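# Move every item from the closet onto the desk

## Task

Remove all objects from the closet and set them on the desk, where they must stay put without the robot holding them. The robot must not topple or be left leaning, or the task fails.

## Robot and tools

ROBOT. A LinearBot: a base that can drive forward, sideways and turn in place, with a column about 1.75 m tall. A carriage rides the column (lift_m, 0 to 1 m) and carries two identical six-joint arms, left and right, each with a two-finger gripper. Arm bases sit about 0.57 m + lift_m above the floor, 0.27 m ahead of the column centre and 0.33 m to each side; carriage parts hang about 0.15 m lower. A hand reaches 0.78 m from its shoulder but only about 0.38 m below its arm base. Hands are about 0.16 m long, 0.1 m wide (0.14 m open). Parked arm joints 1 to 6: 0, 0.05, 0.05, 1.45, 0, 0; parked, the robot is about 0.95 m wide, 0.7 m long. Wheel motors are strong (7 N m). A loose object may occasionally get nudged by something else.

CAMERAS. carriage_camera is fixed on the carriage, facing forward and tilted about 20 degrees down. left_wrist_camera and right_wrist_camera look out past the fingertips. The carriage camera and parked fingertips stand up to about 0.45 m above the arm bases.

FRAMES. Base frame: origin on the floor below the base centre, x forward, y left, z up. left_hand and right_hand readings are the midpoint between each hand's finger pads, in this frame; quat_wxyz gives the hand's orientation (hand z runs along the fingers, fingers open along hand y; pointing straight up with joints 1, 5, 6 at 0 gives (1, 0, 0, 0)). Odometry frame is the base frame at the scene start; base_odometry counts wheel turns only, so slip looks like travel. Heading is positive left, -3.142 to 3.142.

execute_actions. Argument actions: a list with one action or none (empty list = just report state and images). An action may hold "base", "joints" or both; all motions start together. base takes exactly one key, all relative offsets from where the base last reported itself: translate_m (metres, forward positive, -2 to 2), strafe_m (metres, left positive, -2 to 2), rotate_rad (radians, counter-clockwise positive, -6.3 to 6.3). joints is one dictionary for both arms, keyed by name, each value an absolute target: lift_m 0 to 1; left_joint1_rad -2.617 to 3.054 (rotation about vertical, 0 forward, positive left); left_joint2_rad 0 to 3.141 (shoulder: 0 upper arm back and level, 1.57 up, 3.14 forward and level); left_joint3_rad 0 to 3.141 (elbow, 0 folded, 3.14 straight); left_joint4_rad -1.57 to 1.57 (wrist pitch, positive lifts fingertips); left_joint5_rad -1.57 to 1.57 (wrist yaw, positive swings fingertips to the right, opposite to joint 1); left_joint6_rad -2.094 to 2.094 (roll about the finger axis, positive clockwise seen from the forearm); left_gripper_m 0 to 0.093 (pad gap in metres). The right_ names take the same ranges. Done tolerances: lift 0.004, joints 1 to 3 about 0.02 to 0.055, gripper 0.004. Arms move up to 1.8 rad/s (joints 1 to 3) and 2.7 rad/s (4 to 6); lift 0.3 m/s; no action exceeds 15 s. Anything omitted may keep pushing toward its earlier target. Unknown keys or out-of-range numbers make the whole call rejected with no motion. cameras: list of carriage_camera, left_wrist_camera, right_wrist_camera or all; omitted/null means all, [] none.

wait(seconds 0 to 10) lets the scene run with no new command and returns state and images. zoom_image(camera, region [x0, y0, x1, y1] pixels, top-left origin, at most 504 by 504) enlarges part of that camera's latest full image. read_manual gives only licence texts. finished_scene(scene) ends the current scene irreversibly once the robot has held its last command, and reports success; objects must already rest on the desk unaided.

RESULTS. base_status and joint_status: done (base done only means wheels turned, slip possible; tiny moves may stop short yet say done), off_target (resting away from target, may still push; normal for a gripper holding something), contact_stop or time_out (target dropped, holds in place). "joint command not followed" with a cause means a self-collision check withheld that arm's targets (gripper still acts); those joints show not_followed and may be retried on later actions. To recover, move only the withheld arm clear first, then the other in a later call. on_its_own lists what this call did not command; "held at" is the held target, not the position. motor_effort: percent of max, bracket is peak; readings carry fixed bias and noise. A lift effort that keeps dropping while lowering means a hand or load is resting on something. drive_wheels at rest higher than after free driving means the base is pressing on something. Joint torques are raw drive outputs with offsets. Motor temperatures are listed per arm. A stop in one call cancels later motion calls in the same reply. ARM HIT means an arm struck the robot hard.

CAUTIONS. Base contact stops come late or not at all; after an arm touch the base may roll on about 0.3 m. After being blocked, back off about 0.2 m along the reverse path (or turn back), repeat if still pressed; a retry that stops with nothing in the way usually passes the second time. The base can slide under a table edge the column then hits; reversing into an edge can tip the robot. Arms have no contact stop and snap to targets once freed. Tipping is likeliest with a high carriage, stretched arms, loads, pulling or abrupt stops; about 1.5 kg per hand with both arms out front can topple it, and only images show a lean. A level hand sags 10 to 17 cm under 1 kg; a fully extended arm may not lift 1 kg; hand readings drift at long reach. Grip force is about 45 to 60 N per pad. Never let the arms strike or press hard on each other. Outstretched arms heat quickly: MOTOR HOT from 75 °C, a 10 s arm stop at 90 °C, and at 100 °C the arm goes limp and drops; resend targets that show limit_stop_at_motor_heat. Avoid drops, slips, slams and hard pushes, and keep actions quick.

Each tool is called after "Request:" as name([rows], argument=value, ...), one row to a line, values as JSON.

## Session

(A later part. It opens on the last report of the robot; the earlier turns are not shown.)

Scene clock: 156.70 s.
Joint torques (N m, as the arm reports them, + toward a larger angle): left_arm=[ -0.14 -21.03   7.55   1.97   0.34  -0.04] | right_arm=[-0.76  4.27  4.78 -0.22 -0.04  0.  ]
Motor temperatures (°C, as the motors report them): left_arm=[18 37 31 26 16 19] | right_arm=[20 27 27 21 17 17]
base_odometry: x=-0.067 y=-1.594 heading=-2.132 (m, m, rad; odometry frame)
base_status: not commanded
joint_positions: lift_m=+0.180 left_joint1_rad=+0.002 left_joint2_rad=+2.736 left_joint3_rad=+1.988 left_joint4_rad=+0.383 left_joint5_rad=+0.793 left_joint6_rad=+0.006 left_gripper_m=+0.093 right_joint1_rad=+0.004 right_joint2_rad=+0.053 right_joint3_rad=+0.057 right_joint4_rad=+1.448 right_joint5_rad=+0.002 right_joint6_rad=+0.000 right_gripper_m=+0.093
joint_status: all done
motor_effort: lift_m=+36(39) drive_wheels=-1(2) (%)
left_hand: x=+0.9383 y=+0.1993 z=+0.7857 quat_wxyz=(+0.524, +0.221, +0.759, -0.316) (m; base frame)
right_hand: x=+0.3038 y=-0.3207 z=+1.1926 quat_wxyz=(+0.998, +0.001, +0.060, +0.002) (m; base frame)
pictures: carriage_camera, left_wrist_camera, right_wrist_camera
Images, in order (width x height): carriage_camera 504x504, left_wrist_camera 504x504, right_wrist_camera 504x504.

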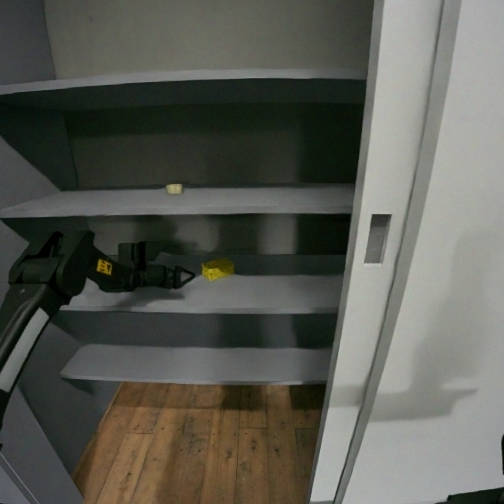

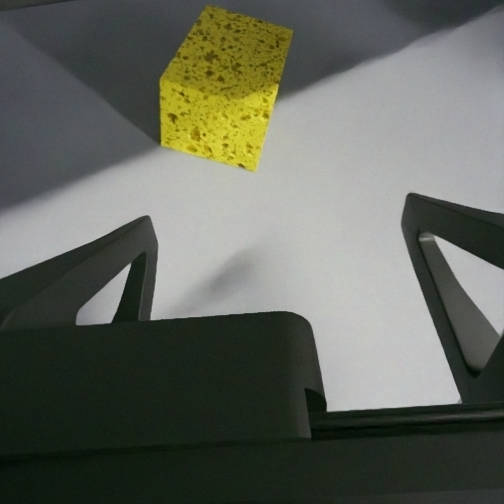

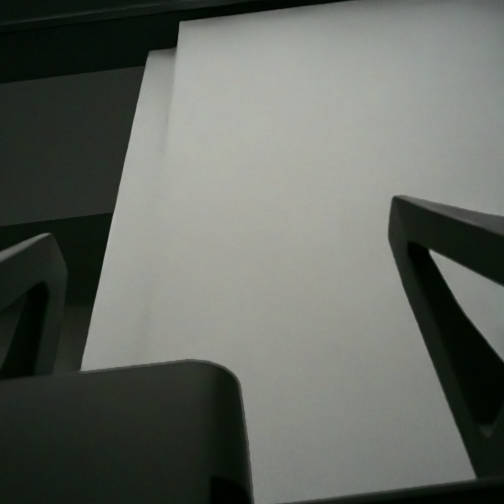

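Request:
execute_actions([
  {"base":{"translate_m":0.07},"joints":{"left_joint5_rad":0.92,"lift_m":0.165}},
], cameras=["left_wrist_camera"])

Scene clock: 158.47 s.
Joint torques (N m, as the arm reports them, + toward a larger angle): left_arm=[ -0.05 -20.56   7.34   1.91   0.33  -0.04] | right_arm=[-0.77  4.28  4.78 -0.22 -0.04  0.  ]
Motor temperatures (°C, as the motors report them): left_arm=[18 38 31 26 16 19] | right_arm=[20 27 27 21 17 17]
base_odometry: x=-0.105 y=-1.653 heading=-2.132 (m, m, rad; odometry frame)
base_status: done
joint_positions: lift_m=+0.165 left_joint1_rad=+0.002 left_joint2_rad=+2.733 left_joint3_rad=+1.988 left_joint4_rad=+0.384 left_joint5_rad=+0.913 left_joint6_rad=+0.006 left_gripper_m=+0.093 right_joint1_rad=+0.004 right_joint2_rad=+0.053 right_joint3_rad=+0.057 right_joint4_rad=+1.448 right_joint5_rad=+0.002 right_joint6_rad=+0.000 right_gripper_m=+0.093
joint_status: all done
motor_effort: lift_m=+37(38) drive_wheels=-6(10) (%)
left_hand: x=+0.9242 y=+0.1857 z=+0.7785 quat_wxyz=(+0.512, +0.252, +0.738, -0.361) (m; base frame)
right_hand: x=+0.3036 y=-0.3207 z=+1.1777 quat_wxyz=(+0.998, +0.001, +0.059, +0.002) (m; base frame)
pictures: left_wrist_camera
Images, in order (width x height): left_wrist_camera 504x504.

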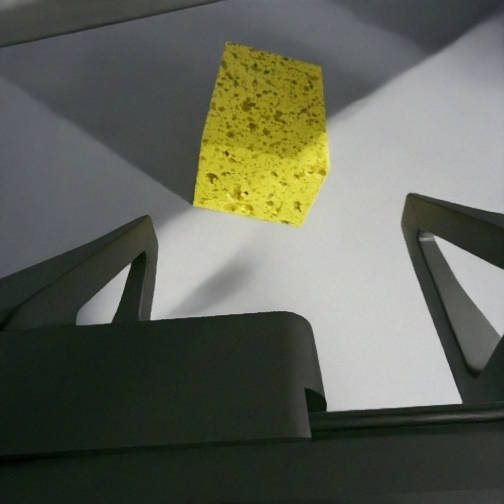

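Request:
execute_actions([
  {"base":{"strafe_m":-0.035}},
], cameras=[])

Request:
execute_actions([
  {"base":{"translate_m":0.035}},
], cameras=[])

Request:
execute_actions([
  {"base":{"strafe_m":-0.035}},
], cameras=[])

Request:
execute_actions([
  {"base":{"translate_m":0.025},"joints":{"lift_m":0.155}},
], cameras=["left_wrist_camera"])

Scene clock: 160.13 s.
Joint torques (N m, as the arm reports them, + toward a larger angle): left_arm=[  0.03 -20.67   7.44   1.93   0.34  -0.04] | right_arm=[-0.75  4.26  4.79 -0.23 -0.03  0.  ]
Motor temperatures (°C, as the motors report them): left_arm=[18 40 31 26 16 19] | right_arm=[20 27 27 21 17 17]
base_odometry: x=-0.134 y=-1.635 heading=-2.131 (m, m, rad; odometry frame)
base_status: done
joint_positions: lift_m=+0.165 left_joint1_rad=+0.002 left_joint2_rad=+2.733 left_joint3_rad=+1.988 left_joint4_rad=+0.384 left_joint5_rad=+0.914 left_joint6_rad=+0.006 left_gripper_m=+0.093 right_joint1_rad=+0.004 right_joint2_rad=+0.053 right_joint3_rad=+0.057 right_joint4_rad=+1.448 right_joint5_rad=+0.002 right_joint6_rad=+0.000 right_gripper_m=+0.093
joint_status: not commanded
motor_effort: lift_m=+38(37) drive_wheels=-2(12) (%)
left_hand: x=+0.9241 y=+0.1856 z=+0.7785 quat_wxyz=(+0.512, +0.252, +0.738, -0.361) (m; base frame)
right_hand: x=+0.3036 y=-0.3206 z=+1.1777 quat_wxyz=(+0.998, +0.001, +0.059, +0.002) (m; base frame)
pictures: none
No camera images: the call's "cameras" was empty. Leave "cameras" out to get every camera's image.

Scene clock: 161.17 s.
Joint torques (N m, as the arm reports them, + toward a larger angle): left_arm=[  0.01 -20.53   7.3    1.87   0.34  -0.04] | right_arm=[-0.74  4.27  4.76 -0.23 -0.03  0.  ]
Motor temperatures (°C, as the motors report them): left_arm=[18 40 31 26 16 19] | right_arm=[20 26 27 21 17 17]
base_odometry: x=-0.153 y=-1.664 heading=-2.132 (m, m, rad; odometry frame)
base_status: done
joint_positions: lift_m=+0.165 left_joint1_rad=+0.002 left_joint2_rad=+2.733 left_joint3_rad=+1.988 left_joint4_rad=+0.384 left_joint5_rad=+0.914 left_joint6_rad=+0.006 left_gripper_m=+0.093 right_joint1_rad=+0.004 right_joint2_rad=+0.053 right_joint3_rad=+0.057 right_joint4_rad=+1.448 right_joint5_rad=+0.002 right_joint6_rad=+0.000 right_gripper_m=+0.093
joint_status: not commanded
motor_effort: lift_m=+36(36) drive_wheels=-6(13) (%)
left_hand: x=+0.9240 y=+0.1853 z=+0.7786 quat_wxyz=(+0.512, +0.253, +0.737, -0.361) (m; base frame)
right_hand: x=+0.3036 y=-0.3206 z=+1.1777 quat_wxyz=(+0.998, +0.001, +0.059, +0.002) (m; base frame)
pictures: none
No camera images: the call's "cameras" was empty. Leave "cameras" out to get every camera's image.

Scene clock: 162.20 s.
Joint torques (N m, as the arm reports them, + toward a larger angle): left_arm=[ -0.07 -20.76   7.53   1.91   0.33  -0.04] | right_arm=[-0.76  4.23  4.79 -0.26 -0.03  0.  ]
Motor temperatures (°C, as the motors report them): left_arm=[18 41 31 26 16 19] | right_arm=[20 26 27 21 17 17]
base_odometry: x=-0.183 y=-1.646 heading=-2.132 (m, m, rad; odometry frame)
base_status: done
joint_positions: lift_m=+0.165 left_joint1_rad=+0.000 left_joint2_rad=+2.733 left_joint3_rad=+1.988 left_joint4_rad=+0.384 left_joint5_rad=+0.914 left_joint6_rad=+0.006 left_gripper_m=+0.093 right_joint1_rad=+0.004 right_joint2_rad=+0.053 right_joint3_rad=+0.057 right_joint4_rad=+1.448 right_joint5_rad=+0.002 right_joint6_rad=+0.000 right_gripper_m=+0.093
joint_status: not commanded
motor_effort: lift_m=+33(37) drive_wheels=-1(13) (%)
left_hand: x=+0.9238 y=+0.1843 z=+0.7786 quat_wxyz=(+0.512, +0.253, +0.737, -0.361) (m; base frame)
right_hand: x=+0.3036 y=-0.3206 z=+1.1777 quat_wxyz=(+0.998, +0.001, +0.059, +0.002) (m; base frame)
pictures: none
No camera images: the call's "cameras" was empty. Leave "cameras" out to get every camera's image.

Scene clock: 163.23 s.
Joint torques (N m, as the arm reports them, + toward a larger angle): left_arm=[  0.05 -20.34   7.54   1.9    0.32  -0.04] | right_arm=[-0.74  4.29  4.82 -0.24 -0.03  0.  ]
Motor temperatures (°C, as the motors report them): left_arm=[18 42 31 26 16 19] | right_arm=[20 26 27 21 17 17]
base_odometry: x=-0.196 y=-1.667 heading=-2.132 (m, m, rad; odometry frame)
base_status: done
joint_positions: lift_m=+0.155 left_joint1_rad=+0.000 left_joint2_rad=+2.730 left_joint3_rad=+1.988 left_joint4_rad=+0.386 left_joint5_rad=+0.916 left_joint6_rad=+0.006 left_gripper_m=+0.093 right_joint1_rad=+0.004 right_joint2_rad=+0.053 right_joint3_rad=+0.057 right_joint4_rad=+1.449 right_joint5_rad=+0.002 right_joint6_rad=+0.000 right_gripper_m=+0.093
joint_status: all done
motor_effort: lift_m=+40(40) drive_wheels=+5(9) (%)
left_hand: x=+0.9239 y=+0.1842 z=+0.7703 quat_wxyz=(+0.513, +0.254, +0.736, -0.362) (m; base frame)
right_hand: x=+0.3034 y=-0.3206 z=+1.1677 quat_wxyz=(+0.998, +0.001, +0.059, +0.002) (m; base frame)
pictures: left_wrist_camera
Images, in order (width x height): left_wrist_camera 504x504.

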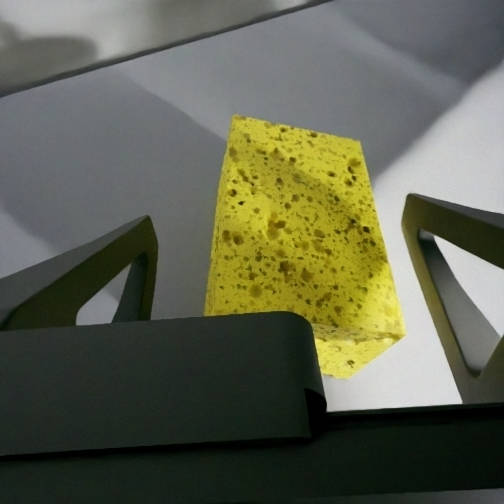

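Request:
execute_actions([
  {"joints":{"lift_m":0.14}},
], cameras=[])

Request:
execute_actions([
  {"joints":{"left_gripper_m":0.03}},
], cameras=[])

Request:
execute_actions([
  {"joints":{"lift_m":0.19}},
], cameras=["left_wrist_camera"])

Scene clock: 164.83 s.
Joint torques (N m, as the arm reports them, + toward a larger angle): left_arm=[  0.16 -20.17   7.51   1.73   0.28  -0.07] | right_arm=[-0.74  4.29  4.77 -0.23 -0.03 -0.01]
Motor temperatures (°C, as the motors report them): left_arm=[18 43 31 26 16 19] | right_arm=[20 26 27 21 17 17]
base_odometry: x=-0.196 y=-1.667 heading=-2.132 (m, m, rad; odometry frame)
base_status: not commanded
joint_positions: lift_m=+0.140 left_joint1_rad=+0.000 left_joint2_rad=+2.727 left_joint3_rad=+1.989 left_joint4_rad=+0.402 left_joint5_rad=+0.919 left_joint6_rad=+0.011 left_gripper_m=+0.093 right_joint1_rad=+0.004 right_joint2_rad=+0.053 right_joint3_rad=+0.057 right_joint4_rad=+1.449 right_joint5_rad=+0.002 right_joint6_rad=+0.000 right_gripper_m=+0.093
joint_status: all done
motor_effort: lift_m=+38(39) drive_wheels=+8(6) (%)
left_hand: x=+0.9249 y=+0.1838 z=+0.7609 quat_wxyz=(+0.521, +0.261, +0.729, -0.359) (m; base frame)
right_hand: x=+0.3034 y=-0.3206 z=+1.1528 quat_wxyz=(+0.998, +0.001, +0.059, +0.002) (m; base frame)
pictures: none
No camera images: the call's "cameras" was empty. Leave "cameras" out to get every camera's image.

Scene clock: 165.47 s.
Joint torques (N m, as the arm reports them, + toward a larger angle): left_arm=[  0.09 -20.2    7.45   1.75   0.26  -0.05] | right_arm=[-0.74  4.28  4.78 -0.23 -0.03  0.  ]
Motor temperatures (°C, as the motors report them): left_arm=[18 44 31 26 16 19] | right_arm=[20 26 27 21 17 17]
base_odometry: x=-0.196 y=-1.667 heading=-2.132 (m, m, rad; odometry frame)
base_status: not commanded
joint_positions: lift_m=+0.140 left_joint1_rad=+0.000 left_joint2_rad=+2.727 left_joint3_rad=+1.989 left_joint4_rad=+0.398 left_joint5_rad=+0.920 left_joint6_rad=+0.007 left_gripper_m=+0.062 right_joint1_rad=+0.004 right_joint2_rad=+0.053 right_joint3_rad=+0.057 right_joint4_rad=+1.449 right_joint5_rad=+0.002 right_joint6_rad=+0.000 right_gripper_m=+0.093
joint_status: left_gripper_m off_target (ended at +0.062, target +0.030)
motor_effort: lift_m=+37(34) drive_wheels=+6(8) (%)
left_hand: x=+0.9246 y=+0.1838 z=+0.7604 quat_wxyz=(+0.519, +0.259, +0.731, -0.360) (m; base frame)
right_hand: x=+0.3034 y=-0.3206 z=+1.1528 quat_wxyz=(+0.998, +0.001, +0.059, +0.002) (m; base frame)
pictures: none
No camera images: the call's "cameras" was empty. Leave "cameras" out to get every camera's image.

Scene clock: 166.20 s.
Joint torques (N m, as the arm reports them, + toward a larger angle): left_arm=[  0.1  -19.75   7.3    1.83   0.27  -0.04] | right_arm=[-0.74  4.3   4.75 -0.26 -0.02  0.  ]
Motor temperatures (°C, as the motors report them): left_arm=[18 44 32 26 16 19] | right_arm=[20 26 27 21 17 17]
base_odometry: x=-0.196 y=-1.667 heading=-2.132 (m, m, rad; odometry frame)
base_status: not commanded
joint_positions: lift_m=+0.190 left_joint1_rad=+0.000 left_joint2_rad=+2.723 left_joint3_rad=+1.989 left_joint4_rad=+0.389 left_joint5_rad=+0.919 left_joint6_rad=+0.006 left_gripper_m=+0.062 right_joint1_rad=+0.004 right_joint2_rad=+0.053 right_joint3_rad=+0.057 right_joint4_rad=+1.449 right_joint5_rad=+0.002 right_joint6_rad=+0.000 right_gripper_m=+0.093
joint_status: all done
motor_effort: lift_m=+37(40) drive_wheels=+7(5) (%)
left_hand: x=+0.9243 y=+0.1838 z=+0.8108 quat_wxyz=(+0.517, +0.257, +0.732, -0.361) (m; base frame)
right_hand: x=+0.3034 y=-0.3206 z=+1.2027 quat_wxyz=(+0.998, +0.001, +0.059, +0.002) (m; base frame)
pictures: left_wrist_camera
Images, in order (width x height): left_wrist_camera 504x504.

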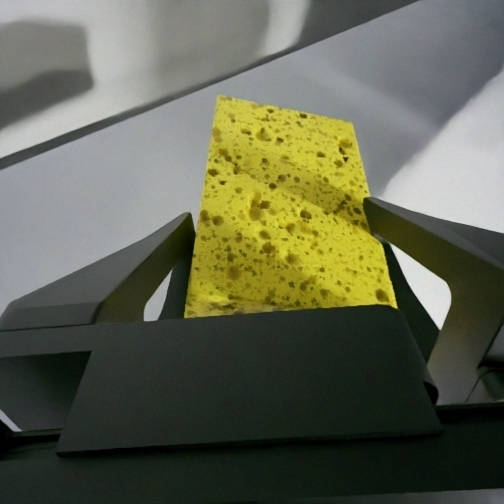

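Request:
execute_actions([
  {"base":{"translate_m":-0.6}},
], cameras=[])

Request:
execute_actions([
  {"base":{"strafe_m":0.35},"joints":{"lift_m":0.5,"left_joint2_rad":0.05,"left_joint3_rad":0.05,"left_joint4_rad":1.45,"left_joint5_rad":0,"right_joint2_rad":2.72,"right_joint3_rad":2.0,"right_joint4_rad":0.39}},
])

Scene clock: 170.10 s.
Joint torques (N m, as the arm reports them, + toward a larger angle): left_arm=[  0.01 -19.87   7.38   1.86   0.29  -0.04] | right_arm=[-0.76  4.3   4.78 -0.25 -0.02 -0.01]
Motor temperatures (°C, as the motors report them): left_arm=[18 46 32 26 16 19] | right_arm=[20 26 27 21 17 17]
base_odometry: x=+0.123 y=-1.159 heading=-2.132 (m, m, rad; odometry frame)
base_status: done
joint_positions: lift_m=+0.190 left_joint1_rad=+0.000 left_joint2_rad=+2.723 left_joint3_rad=+1.989 left_joint4_rad=+0.387 left_joint5_rad=+0.919 left_joint6_rad=+0.006 left_gripper_m=+0.062 right_joint1_rad=+0.004 right_joint2_rad=+0.053 right_joint3_rad=+0.057 right_joint4_rad=+1.449 right_joint5_rad=+0.002 right_joint6_rad=+0.000 right_gripper_m=+0.093
joint_status: not commanded
motor_effort: lift_m=+37(38) drive_wheels=-2(15) (%)
left_hand: x=+0.9242 y=+0.1838 z=+0.8105 quat_wxyz=(+0.516, +0.257, +0.733, -0.361) (m; base frame)
right_hand: x=+0.3034 y=-0.3206 z=+1.2027 quat_wxyz=(+0.998, +0.001, +0.059, +0.002) (m; base frame)
pictures: none
No camera images: the call's "cameras" was empty. Leave "cameras" out to get every camera's image.

Scene clock: 172.83 s.
Joint torques (N m, as the arm reports them, + toward a larger angle): left_arm=[ 0.09  3.22  4.47 -0.18 -0.01 -0.06] | right_arm=[ -0.79 -20.12   7.6    2.53  -0.04  -0.01]
Motor temperatures (°C, as the motors report them): left_arm=[18 46 31 26 16 19] | right_arm=[20 27 27 21 17 17]
base_odometry: x=+0.420 y=-1.345 heading=-2.132 (m, m, rad; odometry frame)
base_status: done
joint_positions: lift_m=+0.500 left_joint1_rad=-0.001 left_joint2_rad=+0.066 left_joint3_rad=+0.061 left_joint4_rad=+1.448 left_joint5_rad=+0.005 left_joint6_rad=+0.006 left_gripper_m=+0.062 right_joint1_rad=+0.004 right_joint2_rad=+2.741 right_joint3_rad=+1.985 right_joint4_rad=+0.365 right_joint5_rad=+0.002 right_joint6_rad=+0.000 right_gripper_m=+0.093
joint_status: all done
motor_effort: lift_m=+31(48) drive_wheels=-4(11) (%)
left_hand: x=+0.3068 y=+0.3196 z=+1.5136 quat_wxyz=(+0.998, +0.003, +0.064, +0.002) (m; base frame)
right_hand: x=+0.9831 y=-0.3177 z=+1.0785 quat_wxyz=(+0.556, -0.001, +0.831, +0.001) (m; base frame)
pictures: carriage_camera, left_wrist_camera, right_wrist_camera
Images, in order (width x height): carriage_camera 504x504, left_wrist_camera 504x504, right_wrist_camera 504x504.

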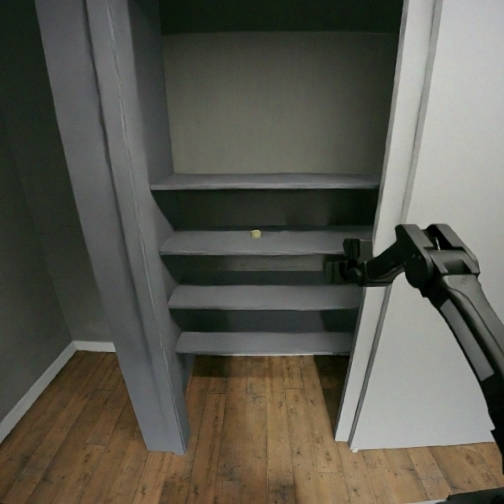

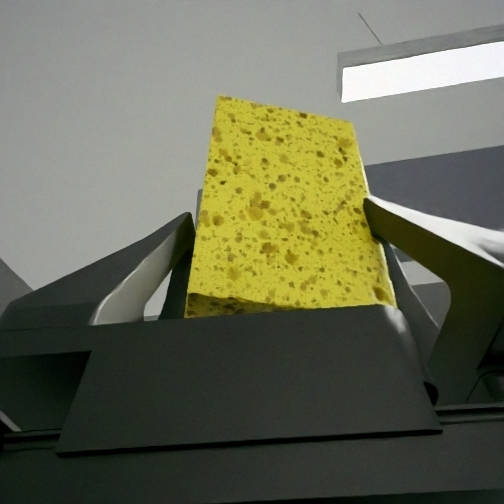

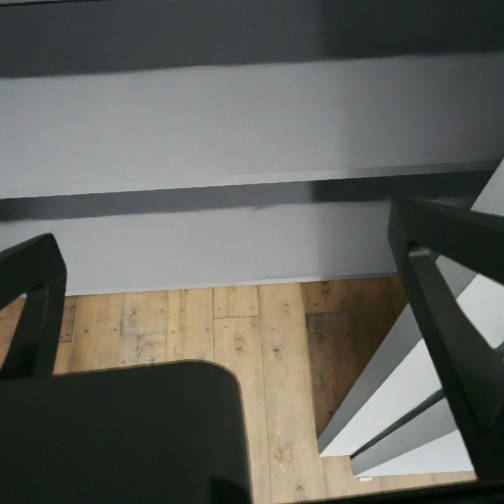

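Request:
execute_actions([
  {"base":{"strafe_m":0.3},"joints":{"lift_m":0.53}},
], cameras=[])

Request:
execute_actions([
  {"base":{"translate_m":0.45}},
])

Scene clock: 175.93 s.
Joint torques (N m, as the arm reports them, + toward a larger angle): left_arm=[ 0.13  3.17  4.48 -0.18  0.   -0.06] | right_arm=[ -0.73 -18.53   7.72   2.37  -0.03  -0.01]
Motor temperatures (°C, as the motors report them): left_arm=[18 44 31 25 16 19] | right_arm=[20 29 27 22 17 17]
base_odometry: x=+0.674 y=-1.505 heading=-2.132 (m, m, rad; odometry frame)
base_status: done
joint_positions: lift_m=+0.530 left_joint1_rad=-0.001 left_joint2_rad=+0.066 left_joint3_rad=+0.059 left_joint4_rad=+1.448 left_joint5_rad=+0.004 left_joint6_rad=+0.006 left_gripper_m=+0.062 right_joint1_rad=+0.004 right_joint2_rad=+2.724 right_joint3_rad=+1.985 right_joint4_rad=+0.380 right_joint5_rad=+0.002 right_joint6_rad=+0.000 right_gripper_m=+0.093
joint_status: all done
motor_effort: lift_m=+34(45) drive_wheels=-3(11) (%)
left_hand: x=+0.3074 y=+0.3197 z=+1.5430 quat_wxyz=(+0.998, +0.002, +0.065, +0.003) (m; base frame)
right_hand: x=+0.9862 y=-0.3182 z=+1.1234 quat_wxyz=(+0.569, -0.001, +0.822, +0.000) (m; base frame)
pictures: none
No camera images: the call's "cameras" was empty. Leave "cameras" out to get every camera's image.

Scene clock: 178.90 s.
Joint torques (N m, as the arm reports them, + toward a larger angle): left_arm=[ 0.14  3.15  4.7  -0.17  0.   -0.06] | right_arm=[ -0.65 -18.56   7.79   2.36  -0.04   0.  ]
Motor temperatures (°C, as the motors report them): left_arm=[18 43 31 24 16 19] | right_arm=[20 31 28 23 17 17]
base_odometry: x=+0.435 y=-1.886 heading=-2.131 (m, m, rad; odometry frame)
base_status: done
joint_positions: lift_m=+0.530 left_joint1_rad=-0.001 left_joint2_rad=+0.066 left_joint3_rad=+0.059 left_joint4_rad=+1.448 left_joint5_rad=+0.004 left_joint6_rad=+0.006 left_gripper_m=+0.062 right_joint1_rad=+0.003 right_joint2_rad=+2.724 right_joint3_rad=+1.985 right_joint4_rad=+0.380 right_joint5_rad=+0.002 right_joint6_rad=+0.000 right_gripper_m=+0.093
joint_status: not commanded
motor_effort: lift_m=+35(37) drive_wheels=-6(19) (%)
left_hand: x=+0.3074 y=+0.3197 z=+1.5430 quat_wxyz=(+0.998, +0.002, +0.065, +0.003) (m; base frame)
right_hand: x=+0.9862 y=-0.3185 z=+1.1234 quat_wxyz=(+0.569, -0.001, +0.822, +0.000) (m; base frame)
pictures: carriage_camera, left_wrist_camera, right_wrist_camera
Images, in order (width x height): carriage_camera 504x504, left_wrist_camera 504x504, right_wrist_camera 504x504.

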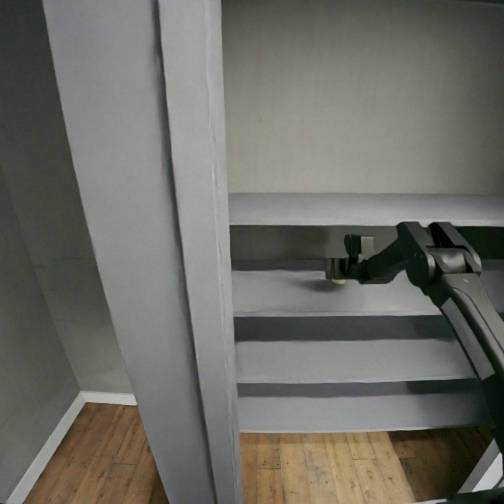

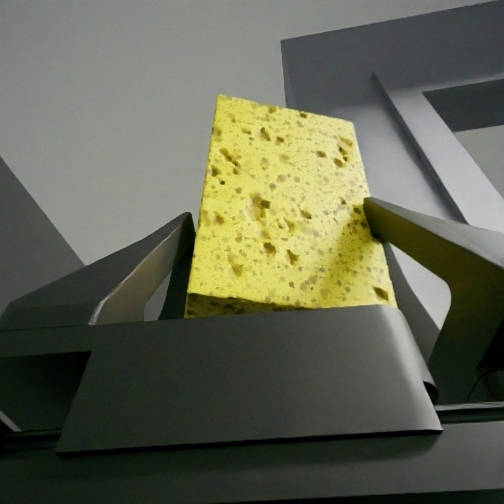

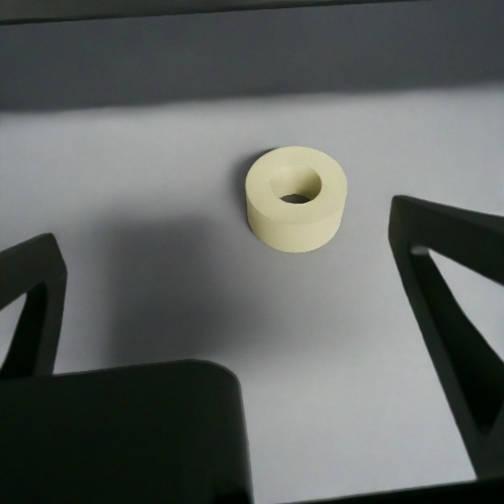

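Request:
execute_actions([
  {"base":{"strafe_m":-0.035},"joints":{"lift_m":0.5}},
], cameras=[])

Request:
execute_actions([
  {"base":{"translate_m":0.07}},
], cameras=["right_wrist_camera","carriage_camera"])

Scene clock: 180.63 s.
Joint torques (N m, as the arm reports them, + toward a larger angle): left_arm=[ 0.07  3.18  4.54 -0.18  0.07 -0.06] | right_arm=[ -0.27 -19.76   7.64   2.39  -0.05  -0.01]
Motor temperatures (°C, as the motors report them): left_arm=[18 42 31 24 16 19] | right_arm=[20 32 28 23 17 17]
base_odometry: x=+0.405 y=-1.867 heading=-2.131 (m, m, rad; odometry frame)
base_status: done
joint_positions: lift_m=+0.500 left_joint1_rad=-0.001 left_joint2_rad=+0.066 left_joint3_rad=+0.059 left_joint4_rad=+1.448 left_joint5_rad=+0.003 left_joint6_rad=+0.006 left_gripper_m=+0.062 right_joint1_rad=-0.001 right_joint2_rad=+2.737 right_joint3_rad=+1.985 right_joint4_rad=+0.378 right_joint5_rad=+0.002 right_joint6_rad=+0.000 right_gripper_m=+0.093
joint_status: all done
motor_effort: lift_m=+35(39) drive_wheels=-2(17) (%)
left_hand: x=+0.3074 y=+0.3199 z=+1.5129 quat_wxyz=(+0.998, +0.002, +0.065, +0.003) (m; base frame)
right_hand: x=+0.9847 y=-0.3212 z=+1.0838 quat_wxyz=(+0.563, +0.001, +0.826, -0.001) (m; base frame)
pictures: none
No camera images: the call's "cameras" was empty. Leave "cameras" out to get every camera's image.

Scene clock: 181.97 s.
Joint torques (N m, as the arm reports them, + toward a larger angle): left_arm=[ 0.21  3.32  4.75 -0.19  0.02 -0.06] | right_arm=[ -0.42 -19.88   7.62   2.39  -0.02  -0.01]
Motor temperatures (°C, as the motors report them): left_arm=[18 41 31 23 16 19] | right_arm=[20 32 28 23 17 17]
base_odometry: x=+0.368 y=-1.927 heading=-2.131 (m, m, rad; odometry frame)
base_status: done
joint_positions: lift_m=+0.500 left_joint1_rad=-0.001 left_joint2_rad=+0.066 left_joint3_rad=+0.059 left_joint4_rad=+1.448 left_joint5_rad=+0.003 left_joint6_rad=+0.006 left_gripper_m=+0.062 right_joint1_rad=-0.001 right_joint2_rad=+2.737 right_joint3_rad=+1.985 right_joint4_rad=+0.378 right_joint5_rad=+0.002 right_joint6_rad=+0.000 right_gripper_m=+0.093
joint_status: not commanded
motor_effort: lift_m=+37(37) drive_wheels=-4(15) (%)
left_hand: x=+0.3073 y=+0.3199 z=+1.5130 quat_wxyz=(+0.998, +0.002, +0.065, +0.003) (m; base frame)
right_hand: x=+0.9847 y=-0.3212 z=+1.0838 quat_wxyz=(+0.563, +0.001, +0.826, -0.001) (m; base frame)
pictures: carriage_camera, right_wrist_camera
Images, in order (width x height): carriage_camera 504x504, right_wrist_camera 504x504.

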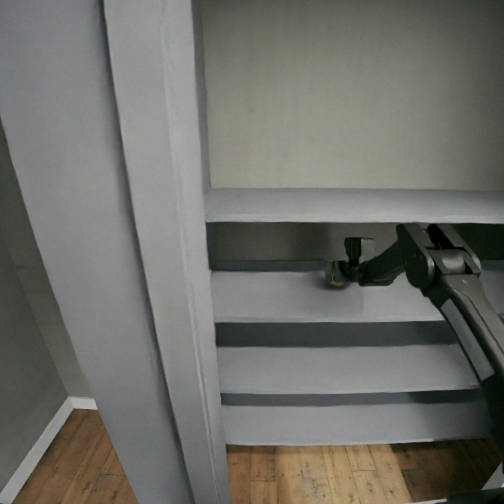

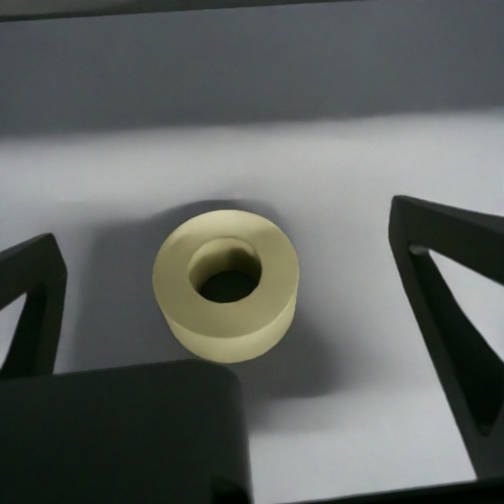

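Request:
execute_actions([
  {"base":{"translate_m":0.03},"joints":{"lift_m":0.47}},
], cameras=["right_wrist_camera"])

Scene clock: 183.37 s.
Joint torques (N m, as the arm reports them, + toward a larger angle): left_arm=[ 0.15  3.12  4.59 -0.21  0.04 -0.06] | right_arm=[ -0.34 -19.87   7.73   2.41  -0.05   0.  ]
Motor temperatures (°C, as the motors report them): left_arm=[18 41 31 23 16 19] | right_arm=[20 33 28 24 17 17]
base_odometry: x=+0.352 y=-1.952 heading=-2.132 (m, m, rad; odometry frame)
base_status: done
joint_positions: lift_m=+0.470 left_joint1_rad=-0.001 left_joint2_rad=+0.066 left_joint3_rad=+0.059 left_joint4_rad=+1.449 left_joint5_rad=+0.003 left_joint6_rad=+0.006 left_gripper_m=+0.062 right_joint1_rad=+0.000 right_joint2_rad=+2.737 right_joint3_rad=+1.985 right_joint4_rad=+0.377 right_joint5_rad=+0.002 right_joint6_rad=+0.000 right_gripper_m=+0.093
joint_status: all done
motor_effort: lift_m=+36(40) drive_wheels=+8(15) (%)
left_hand: x=+0.3072 y=+0.3199 z=+1.4830 quat_wxyz=(+0.998, +0.002, +0.065, +0.003) (m; base frame)
right_hand: x=+0.9846 y=-0.3209 z=+1.0536 quat_wxyz=(+0.563, +0.001, +0.827, -0.001) (m; base frame)
pictures: right_wrist_camera
Images, in order (width x height): right_wrist_camera 504x504.

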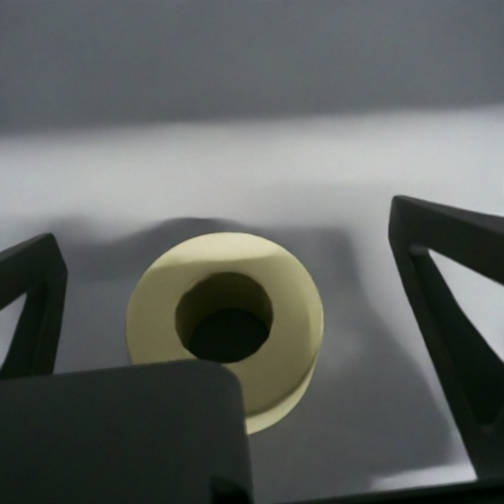

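No contact yet; lower more.

Request:
execute_actions([
  {"joints":{"lift_m":0.445}},
], cameras=["right_wrist_camera"])

Scene clock: 184.23 s.
Joint torques (N m, as the arm reports them, + toward a larger angle): left_arm=[ 0.12  3.33  4.76 -0.17  0.03 -0.06] | right_arm=[ -0.25 -19.35   7.7    2.27  -0.04  -0.02]
Motor temperatures (°C, as the motors report them): left_arm=[18 40 31 23 16 19] | right_arm=[20 34 28 24 17 17]
base_odometry: x=+0.352 y=-1.952 heading=-2.132 (m, m, rad; odometry frame)
base_status: not commanded
joint_positions: lift_m=+0.445 left_joint1_rad=-0.001 left_joint2_rad=+0.066 left_joint3_rad=+0.057 left_joint4_rad=+1.449 left_joint5_rad=+0.003 left_joint6_rad=+0.006 left_gripper_m=+0.062 right_joint1_rad=+0.000 right_joint2_rad=+2.731 right_joint3_rad=+1.985 right_joint4_rad=+0.388 right_joint5_rad=+0.001 right_joint6_rad=+0.001 right_gripper_m=+0.093
joint_status: all done
motor_effort: lift_m=+35(38) drive_wheels=+5(5) (%)
left_hand: x=+0.3076 y=+0.3199 z=+1.4576 quat_wxyz=(+0.998, +0.002, +0.066, +0.003) (m; base frame)
right_hand: x=+0.9862 y=-0.3209 z=+1.0352 quat_wxyz=(+0.570, +0.001, +0.822, +0.000) (m; base frame)
pictures: right_wrist_camera
Images, in order (width x height): right_wrist_camera 504x504.

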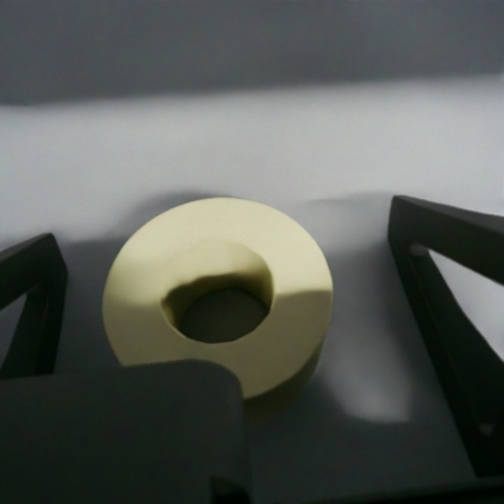

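Tips touching. Close.

Request:
execute_actions([
  {"joints":{"lift_m":0.452,"right_gripper_m":0.03}},
], cameras=[])

Request:
execute_actions([
  {"joints":{"lift_m":0.49}},
], cameras=["right_wrist_camera"])

Scene clock: 185.20 s.
Joint torques (N m, as the arm reports them, + toward a larger angle): left_arm=[ 0.15  3.12  4.89 -0.18  0.02 -0.06] | right_arm=[ -0.39 -19.05   7.7    2.27  -0.04  -0.02]
Motor temperatures (°C, as the motors report them): left_arm=[18 40 31 23 16 19] | right_arm=[20 34 28 24 17 17]
base_odometry: x=+0.352 y=-1.952 heading=-2.132 (m, m, rad; odometry frame)
base_status: not commanded
joint_positions: lift_m=+0.452 left_joint1_rad=-0.001 left_joint2_rad=+0.066 left_joint3_rad=+0.057 left_joint4_rad=+1.449 left_joint5_rad=+0.003 left_joint6_rad=+0.006 left_gripper_m=+0.062 right_joint1_rad=+0.000 right_joint2_rad=+2.728 right_joint3_rad=+1.985 right_joint4_rad=+0.389 right_joint5_rad=+0.001 right_joint6_rad=+0.001 right_gripper_m=+0.046
joint_status: right_gripper_m off_target (ended at +0.046, target +0.030); the others done
motor_effort: lift_m=+39(44) drive_wheels=+7(4) (%)
left_hand: x=+0.3076 y=+0.3199 z=+1.4645 quat_wxyz=(+0.998, +0.002, +0.066, +0.003) (m; base frame)
right_hand: x=+0.9866 y=-0.3209 z=+1.0448 quat_wxyz=(+0.571, +0.001, +0.821, +0.000) (m; base frame)
pictures: none
No camera images: the call's "cameras" was empty. Leave "cameras" out to get every camera's image.

Scene clock: 185.87 s.
Joint torques (N m, as the arm reports them, + toward a larger angle): left_arm=[ 0.14  3.2   4.81 -0.18  0.02 -0.06] | right_arm=[ -0.38 -18.74   7.67   2.35  -0.03  -0.02]
Motor temperatures (°C, as the motors report them): left_arm=[18 40 31 23 16 19] | right_arm=[20 34 28 24 17 17]
base_odometry: x=+0.352 y=-1.952 heading=-2.132 (m, m, rad; odometry frame)
base_status: not commanded
joint_positions: lift_m=+0.490 left_joint1_rad=-0.001 left_joint2_rad=+0.066 left_joint3_rad=+0.057 left_joint4_rad=+1.449 left_joint5_rad=+0.003 left_joint6_rad=+0.006 left_gripper_m=+0.062 right_joint1_rad=+0.000 right_joint2_rad=+2.726 right_joint3_rad=+1.985 right_joint4_rad=+0.381 right_joint5_rad=+0.001 right_joint6_rad=+0.001 right_gripper_m=+0.046
joint_status: all done
motor_effort: lift_m=+35(45) drive_wheels=+4(5) (%)
left_hand: x=+0.3076 y=+0.3199 z=+1.5026 quat_wxyz=(+0.998, +0.002, +0.066, +0.003) (m; base frame)
right_hand: x=+0.9862 y=-0.3209 z=+1.0826 quat_wxyz=(+0.569, +0.001, +0.822, +0.000) (m; base frame)
pictures: right_wrist_camera
Images, in order (width x height): right_wrist_camera 504x504.

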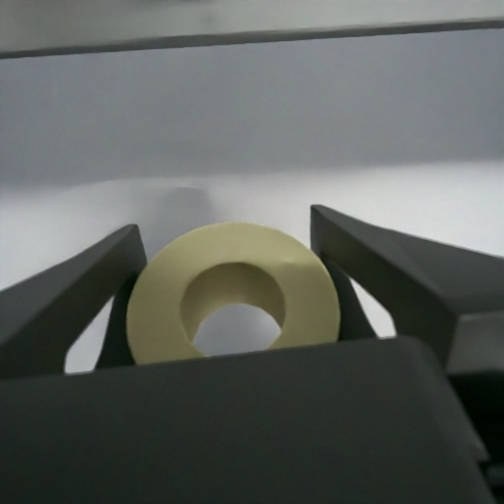

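Request:
execute_actions([
  {"base":{"translate_m":-0.9}},
], cameras=[])

Request:
execute_actions([
  {"base":{"strafe_m":-1.0},"joints":{"right_joint2_rad":1.2,"right_joint3_rad":0.9,"right_joint4_rad":0.0}},
], cameras=[])

Request:
execute_actions([
  {"base":{"rotate_rad":3.14},"joints":{"lift_m":0.55}},
], cameras=[])

Request:
execute_actions([
  {"base":{"strafe_m":0.83}},
])

Scene clock: 193.53 s.
Joint torques (N m, as the arm reports them, + toward a larger angle): left_arm=[ 0.14  3.22  4.82 -0.22  0.02 -0.06] | right_arm=[ -0.4  -18.8    7.7    2.38  -0.04  -0.02]
Motor temperatures (°C, as the motors report them): left_arm=[18 37 30 22 16 19] | right_arm=[20 38 29 25 17 17]
base_odometry: x=+0.830 y=-1.190 heading=-2.132 (m, m, rad; odometry frame)
base_status: done
joint_positions: lift_m=+0.490 left_joint1_rad=-0.001 left_joint2_rad=+0.066 left_joint3_rad=+0.057 left_joint4_rad=+1.449 left_joint5_rad=+0.002 left_joint6_rad=+0.006 left_gripper_m=+0.062 right_joint1_rad=+0.000 right_joint2_rad=+2.726 right_joint3_rad=+1.985 right_joint4_rad=+0.380 right_joint5_rad=+0.001 right_joint6_rad=+0.001 right_gripper_m=+0.046
joint_status: not commanded
motor_effort: lift_m=+37(36) drive_wheels=-6(23) (%)
left_hand: x=+0.3076 y=+0.3201 z=+1.5026 quat_wxyz=(+0.998, +0.001, +0.066, +0.002) (m; base frame)
right_hand: x=+0.9861 y=-0.3206 z=+1.0823 quat_wxyz=(+0.569, +0.001, +0.823, +0.000) (m; base frame)
pictures: none
No camera images: the call's "cameras" was empty. Leave "cameras" out to get every camera's image.

Scene clock: 197.93 s.
Joint torques (N m, as the arm reports them, + toward a larger angle): left_arm=[ 0.14  3.2   4.79 -0.2   0.05 -0.06] | right_arm=[-0.44 -5.35  6.34  2.32 -0.03 -0.02]
Motor temperatures (°C, as the motors report them): left_arm=[18 36 30 21 16 19] | right_arm=[20 37 29 25 17 17]
base_odometry: x=-0.016 y=-0.657 heading=-2.132 (m, m, rad; odometry frame)
base_status: done
joint_positions: lift_m=+0.490 left_joint1_rad=-0.001 left_joint2_rad=+0.066 left_joint3_rad=+0.057 left_joint4_rad=+1.449 left_joint5_rad=+0.002 left_joint6_rad=+0.006 left_gripper_m=+0.062 right_joint1_rad=+0.001 right_joint2_rad=+1.205 right_joint3_rad=+0.915 right_joint4_rad=-0.004 right_joint5_rad=+0.001 right_joint6_rad=+0.001 right_gripper_m=+0.046
joint_status: all done
motor_effort: lift_m=+35(40) drive_wheels=+1(14) (%)
left_hand: x=+0.3076 y=+0.3202 z=+1.5026 quat_wxyz=(+0.998, +0.001, +0.066, +0.002) (m; base frame)
right_hand: x=+0.6861 y=-0.3205 z=+1.3464 quat_wxyz=(+0.596, +0.001, +0.803, +0.000) (m; base frame)
pictures: none
No camera images: the call's "cameras" was empty. Leave "cameras" out to get every camera's image.

Scene clock: 202.20 s.
Joint torques (N m, as the arm reports them, + toward a larger angle): left_arm=[ 0.14  3.25  4.93 -0.17  0.04 -0.06] | right_arm=[-0.43 -5.32  6.98  2.39 -0.05 -0.02]
Motor temperatures (°C, as the motors report them): left_arm=[18 35 30 21 16 19] | right_arm=[20 36 29 25 17 17]
base_odometry: x=-0.016 y=-0.657 heading=+1.008 (m, m, rad; odometry frame)
base_status: done
joint_positions: lift_m=+0.550 left_joint1_rad=-0.001 left_joint2_rad=+0.066 left_joint3_rad=+0.057 left_joint4_rad=+1.447 left_joint5_rad=+0.001 left_joint6_rad=+0.006 left_gripper_m=+0.062 right_joint1_rad=+0.001 right_joint2_rad=+1.205 right_joint3_rad=+0.905 right_joint4_rad=-0.010 right_joint5_rad=+0.001 right_joint6_rad=+0.001 right_gripper_m=+0.046
joint_status: all done
motor_effort: lift_m=+36(44) drive_wheels=+7(21) (%)
left_hand: x=+0.3081 y=+0.3202 z=+1.5624 quat_wxyz=(+0.998, +0.001, +0.067, +0.002) (m; base frame)
right_hand: x=+0.6847 y=-0.3205 z=+1.4000 quat_wxyz=(+0.589, +0.001, +0.808, +0.000) (m; base frame)
pictures: none
No camera images: the call's "cameras" was empty. Leave "cameras" out to get every camera's image.

Scene clock: 206.13 s.
Joint torques (N m, as the arm reports them, + toward a larger angle): left_arm=[ 0.19  3.12  4.8  -0.21  0.04 -0.06] | right_arm=[-0.4  -5.34  6.98  2.39 -0.04 -0.02]
Motor temperatures (°C, as the motors report them): left_arm=[18 34 30 21 16 19] | right_arm=[20 35 29 26 17 17]
base_odometry: x=-0.718 y=-0.215 heading=+1.008 (m, m, rad; odometry frame)
base_status: done
joint_positions: lift_m=+0.550 left_joint1_rad=-0.001 left_joint2_rad=+0.066 left_joint3_rad=+0.057 left_joint4_rad=+1.447 left_joint5_rad=+0.001 left_joint6_rad=+0.006 left_gripper_m=+0.062 right_joint1_rad=+0.001 right_joint2_rad=+1.205 right_joint3_rad=+0.905 right_joint4_rad=-0.010 right_joint5_rad=+0.001 right_joint6_rad=+0.001 right_gripper_m=+0.046
joint_status: not commanded
motor_effort: lift_m=+34(33) drive_wheels=-10(22) (%)
left_hand: x=+0.3081 y=+0.3202 z=+1.5624 quat_wxyz=(+0.998, +0.001, +0.067, +0.002) (m; base frame)
right_hand: x=+0.6847 y=-0.3205 z=+1.4000 quat_wxyz=(+0.589, +0.001, +0.808, +0.000) (m; base frame)
pictures: carriage_camera, left_wrist_camera, right_wrist_camera
Images, in order (width x height): carriage_camera 504x504, left_wrist_camera 504x504, right_wrist_camera 504x504.

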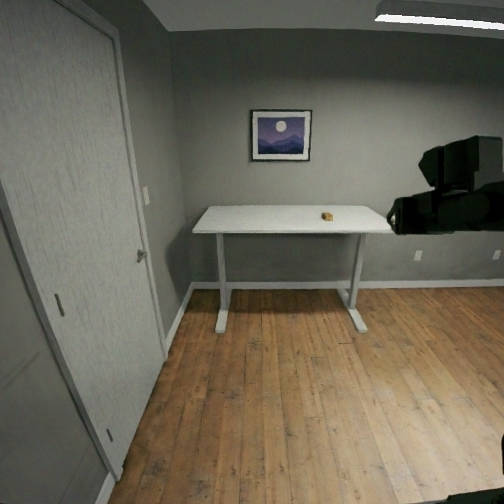

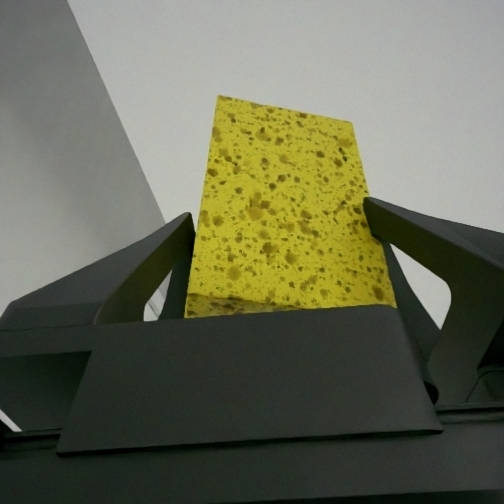

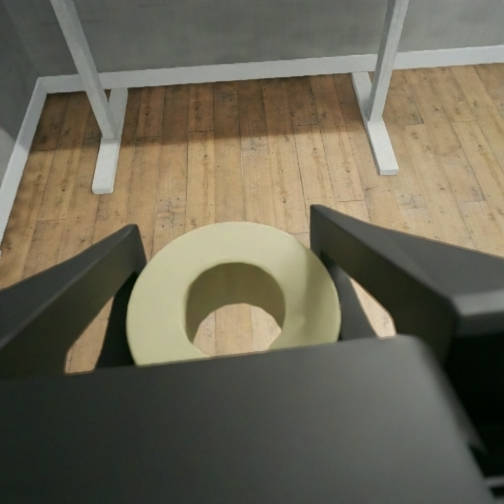

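Request:
execute_actions([
  {"base":{"strafe_m":-0.6}},
], cameras=[])

Request:
execute_actions([
  {"base":{"translate_m":1.1},"joints":{"lift_m":0.52,"right_joint2_rad":2.72,"right_joint3_rad":2.0,"right_joint4_rad":0.39,"left_joint2_rad":2.72,"left_joint3_rad":2.0,"left_joint4_rad":0.39}},
])

Scene clock: 210.30 s.
Joint torques (N m, as the arm reports them, + toward a larger angle): left_arm=[ 0.15  3.21  4.86 -0.19  0.06 -0.06] | right_arm=[-0.36 -5.39  6.97  2.4  -0.02 -0.02]
Motor temperatures (°C, as the motors report them): left_arm=[18 33 30 21 16 19] | right_arm=[20 34 29 26 17 17]
base_odometry: x=-0.211 y=-0.535 heading=+1.008 (m, m, rad; odometry frame)
base_status: done
joint_positions: lift_m=+0.550 left_joint1_rad=-0.001 left_joint2_rad=+0.066 left_joint3_rad=+0.057 left_joint4_rad=+1.448 left_joint5_rad=+0.000 left_joint6_rad=+0.006 left_gripper_m=+0.062 right_joint1_rad=+0.001 right_joint2_rad=+1.205 right_joint3_rad=+0.905 right_joint4_rad=-0.011 right_joint5_rad=+0.000 right_joint6_rad=+0.001 right_gripper_m=+0.046
joint_status: not commanded
motor_effort: lift_m=+36(35) drive_wheels=-2(33) (%)
left_hand: x=+0.3080 y=+0.3205 z=+1.5625 quat_wxyz=(+0.998, +0.000, +0.066, +0.002) (m; base frame)
right_hand: x=+0.6847 y=-0.3203 z=+1.3998 quat_wxyz=(+0.589, +0.000, +0.808, +0.000) (m; base frame)
pictures: none
No camera images: the call's "cameras" was empty. Leave "cameras" out to get every camera's image.

Scene clock: 214.90 s.
Joint torques (N m, as the arm reports them, + toward a larger angle): left_arm=[  0.15 -21.8    7.86   2.26   0.07  -0.06] | right_arm=[ -0.43 -20.34   8.5    2.51  -0.03  -0.02]
Motor temperatures (°C, as the motors report them): left_arm=[18 36 30 22 16 19] | right_arm=[20 36 30 26 17 17]
base_odometry: x=+0.377 y=+0.395 heading=+1.008 (m, m, rad; odometry frame)
base_status: done
joint_positions: lift_m=+0.520 left_joint1_rad=-0.001 left_joint2_rad=+2.741 left_joint3_rad=+1.986 left_joint4_rad=+0.374 left_joint5_rad=+0.000 left_joint6_rad=+0.006 left_gripper_m=+0.062 right_joint1_rad=+0.001 right_joint2_rad=+2.743 right_joint3_rad=+1.971 right_joint4_rad=+0.366 right_joint5_rad=+0.000 right_joint6_rad=+0.001 right_gripper_m=+0.046
joint_status: all done
motor_effort: lift_m=+39(38) drive_wheels=-4(23) (%)
left_hand: x=+0.9841 y=+0.3197 z=+1.1005 quat_wxyz=(+0.560, +0.003, +0.828, +0.001) (m; base frame)
right_hand: x=+0.9798 y=-0.3202 z=+1.0908 quat_wxyz=(+0.550, +0.000, +0.835, +0.000) (m; base frame)
pictures: carriage_camera, left_wrist_camera, right_wrist_camera
Images, in order (width x height): carriage_camera 504x504, left_wrist_camera 504x504, right_wrist_camera 504x504.

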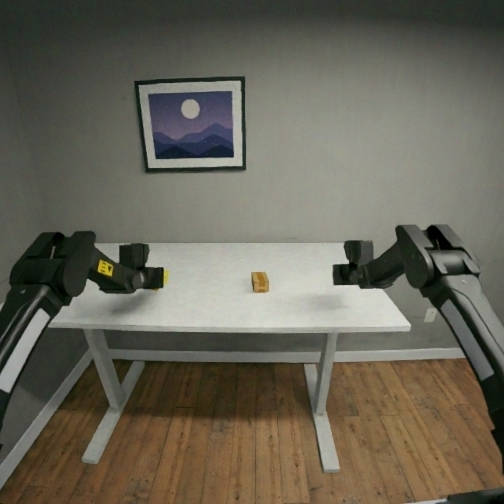

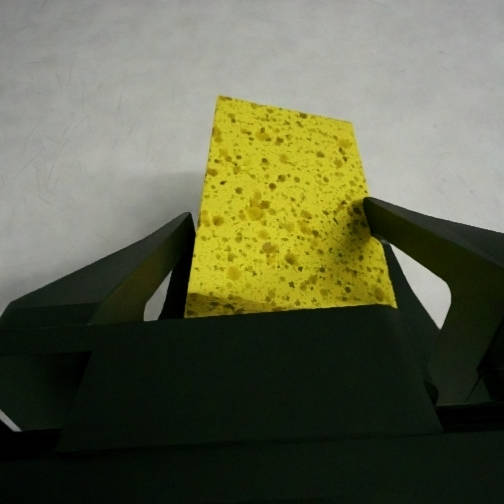

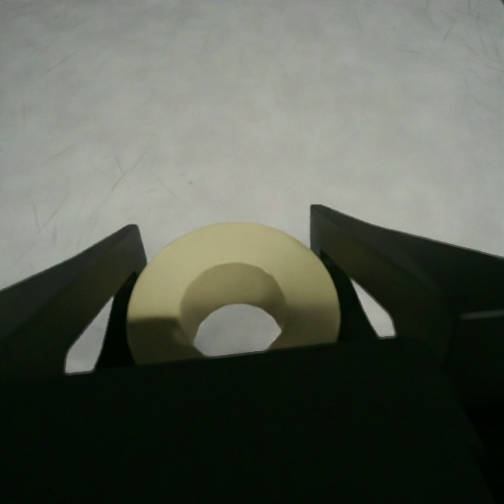

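Request:
execute_actions([
  {"base":{"strafe_m":0.08}},
], cameras=[])

Request:
execute_actions([
  {"base":{"translate_m":0.12},"joints":{"lift_m":0.45}},
], cameras=[])

Request:
execute_actions([
  {"joints":{"lift_m":0.425}},
])

Scene clock: 216.97 s.
Joint torques (N m, as the arm reports them, + toward a larger angle): left_arm=[ -0.03 -21.73   7.88   2.27   0.1   -0.06] | right_arm=[ -0.46 -20.39   8.48   2.52  -0.02  -0.02]
Motor temperatures (°C, as the motors report them): left_arm=[18 38 30 23 16 19] | right_arm=[20 37 30 26 17 17]
base_odometry: x=+0.309 y=+0.438 heading=+1.007 (m, m, rad; odometry frame)
base_status: done
joint_positions: lift_m=+0.520 left_joint1_rad=+0.001 left_joint2_rad=+2.741 left_joint3_rad=+1.986 left_joint4_rad=+0.374 left_joint5_rad=+0.000 left_joint6_rad=+0.006 left_gripper_m=+0.062 right_joint1_rad=+0.002 right_joint2_rad=+2.743 right_joint3_rad=+1.971 right_joint4_rad=+0.366 right_joint5_rad=+0.000 right_joint6_rad=+0.001 right_gripper_m=+0.046
joint_status: not commanded
motor_effort: lift_m=+34(38) drive_wheels=-4(15) (%)
left_hand: x=+0.9841 y=+0.3211 z=+1.1005 quat_wxyz=(+0.560, +0.002, +0.828, +0.002) (m; base frame)
right_hand: x=+0.9799 y=-0.3194 z=+1.0909 quat_wxyz=(+0.550, +0.000, +0.835, +0.001) (m; base frame)
pictures: none
No camera images: the call's "cameras" was empty. Leave "cameras" out to get every camera's image.

Scene clock: 218.73 s.
Joint torques (N m, as the arm reports them, + toward a larger angle): left_arm=[ -0.01 -20.91   7.95   2.28   0.07  -0.06] | right_arm=[ -0.52 -20.16   7.91   2.48  -0.03  -0.02]
Motor temperatures (°C, as the motors report them): left_arm=[18 40 30 23 16 19] | right_arm=[20 38 30 27 17 17]
base_odometry: x=+0.373 y=+0.539 heading=+1.008 (m, m, rad; odometry frame)
base_status: done
joint_positions: lift_m=+0.450 left_joint1_rad=+0.001 left_joint2_rad=+2.732 left_joint3_rad=+1.986 left_joint4_rad=+0.377 left_joint5_rad=+0.000 left_joint6_rad=+0.006 left_gripper_m=+0.062 right_joint1_rad=+0.002 right_joint2_rad=+2.740 right_joint3_rad=+1.980 right_joint4_rad=+0.370 right_joint5_rad=+0.000 right_joint6_rad=+0.001 right_gripper_m=+0.046
joint_status: all done
motor_effort: lift_m=+43(38) drive_wheels=-5(15) (%)
left_hand: x=+0.9854 y=+0.3211 z=+1.0376 quat_wxyz=(+0.565, +0.002, +0.825, +0.002) (m; base frame)
right_hand: x=+0.9827 y=-0.3194 z=+1.0280 quat_wxyz=(+0.557, +0.000, +0.831, +0.001) (m; base frame)
pictures: none
No camera images: the call's "cameras" was empty. Leave "cameras" out to get every camera's image.

Scene clock: 219.33 s.
Joint torques (N m, as the arm reports them, + toward a larger angle): left_arm=[ -0.01 -20.51   7.83   2.07   0.06  -0.04] | right_arm=[ -0.48 -19.86   7.97   2.45  -0.02  -0.02]
Motor temperatures (°C, as the motors report them): left_arm=[18 40 30 23 16 19] | right_arm=[20 38 30 27 17 17]
base_odometry: x=+0.373 y=+0.539 heading=+1.008 (m, m, rad; odometry frame)
base_status: not commanded
joint_positions: lift_m=+0.425 left_joint1_rad=+0.001 left_joint2_rad=+2.729 left_joint3_rad=+1.987 left_joint4_rad=+0.394 left_joint5_rad=+0.000 left_joint6_rad=+0.003 left_gripper_m=+0.062 right_joint1_rad=+0.002 right_joint2_rad=+2.737 right_joint3_rad=+1.980 right_joint4_rad=+0.372 right_joint5_rad=+0.000 right_joint6_rad=+0.001 right_gripper_m=+0.046
joint_status: all done
motor_effort: lift_m=+39(39) drive_wheels=+5(5) (%)
left_hand: x=+0.9875 y=+0.3211 z=+1.0195 quat_wxyz=(+0.574, +0.001, +0.819, +0.001) (m; base frame)
right_hand: x=+0.9832 y=-0.3194 z=+1.0055 quat_wxyz=(+0.559, +0.000, +0.829, +0.001) (m; base frame)
pictures: carriage_camera, left_wrist_camera, right_wrist_camera
Images, in order (width x height): carriage_camera 504x504, left_wrist_camera 504x504, right_wrist_camera 504x504.

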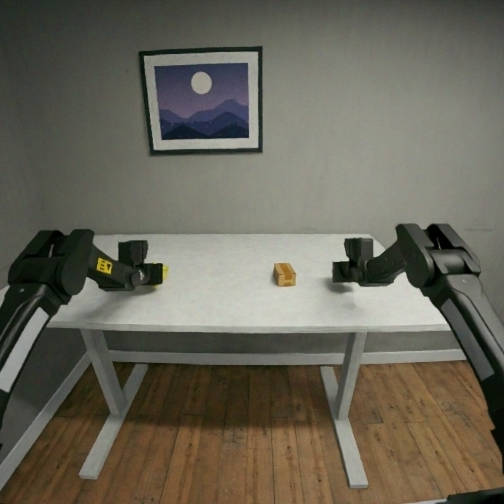

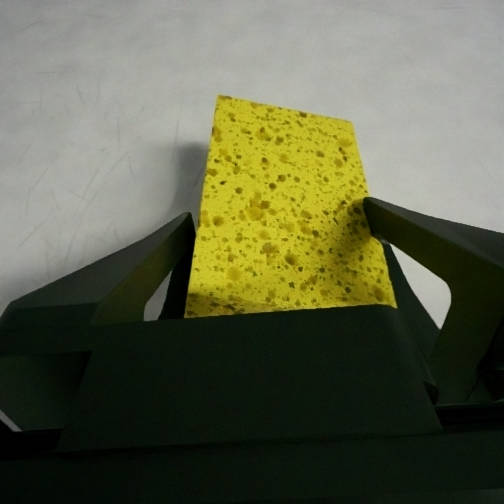

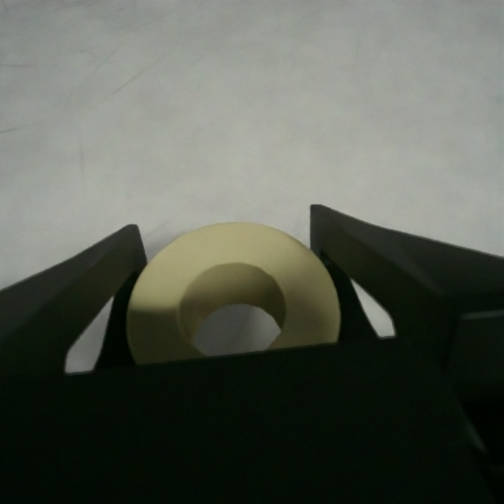

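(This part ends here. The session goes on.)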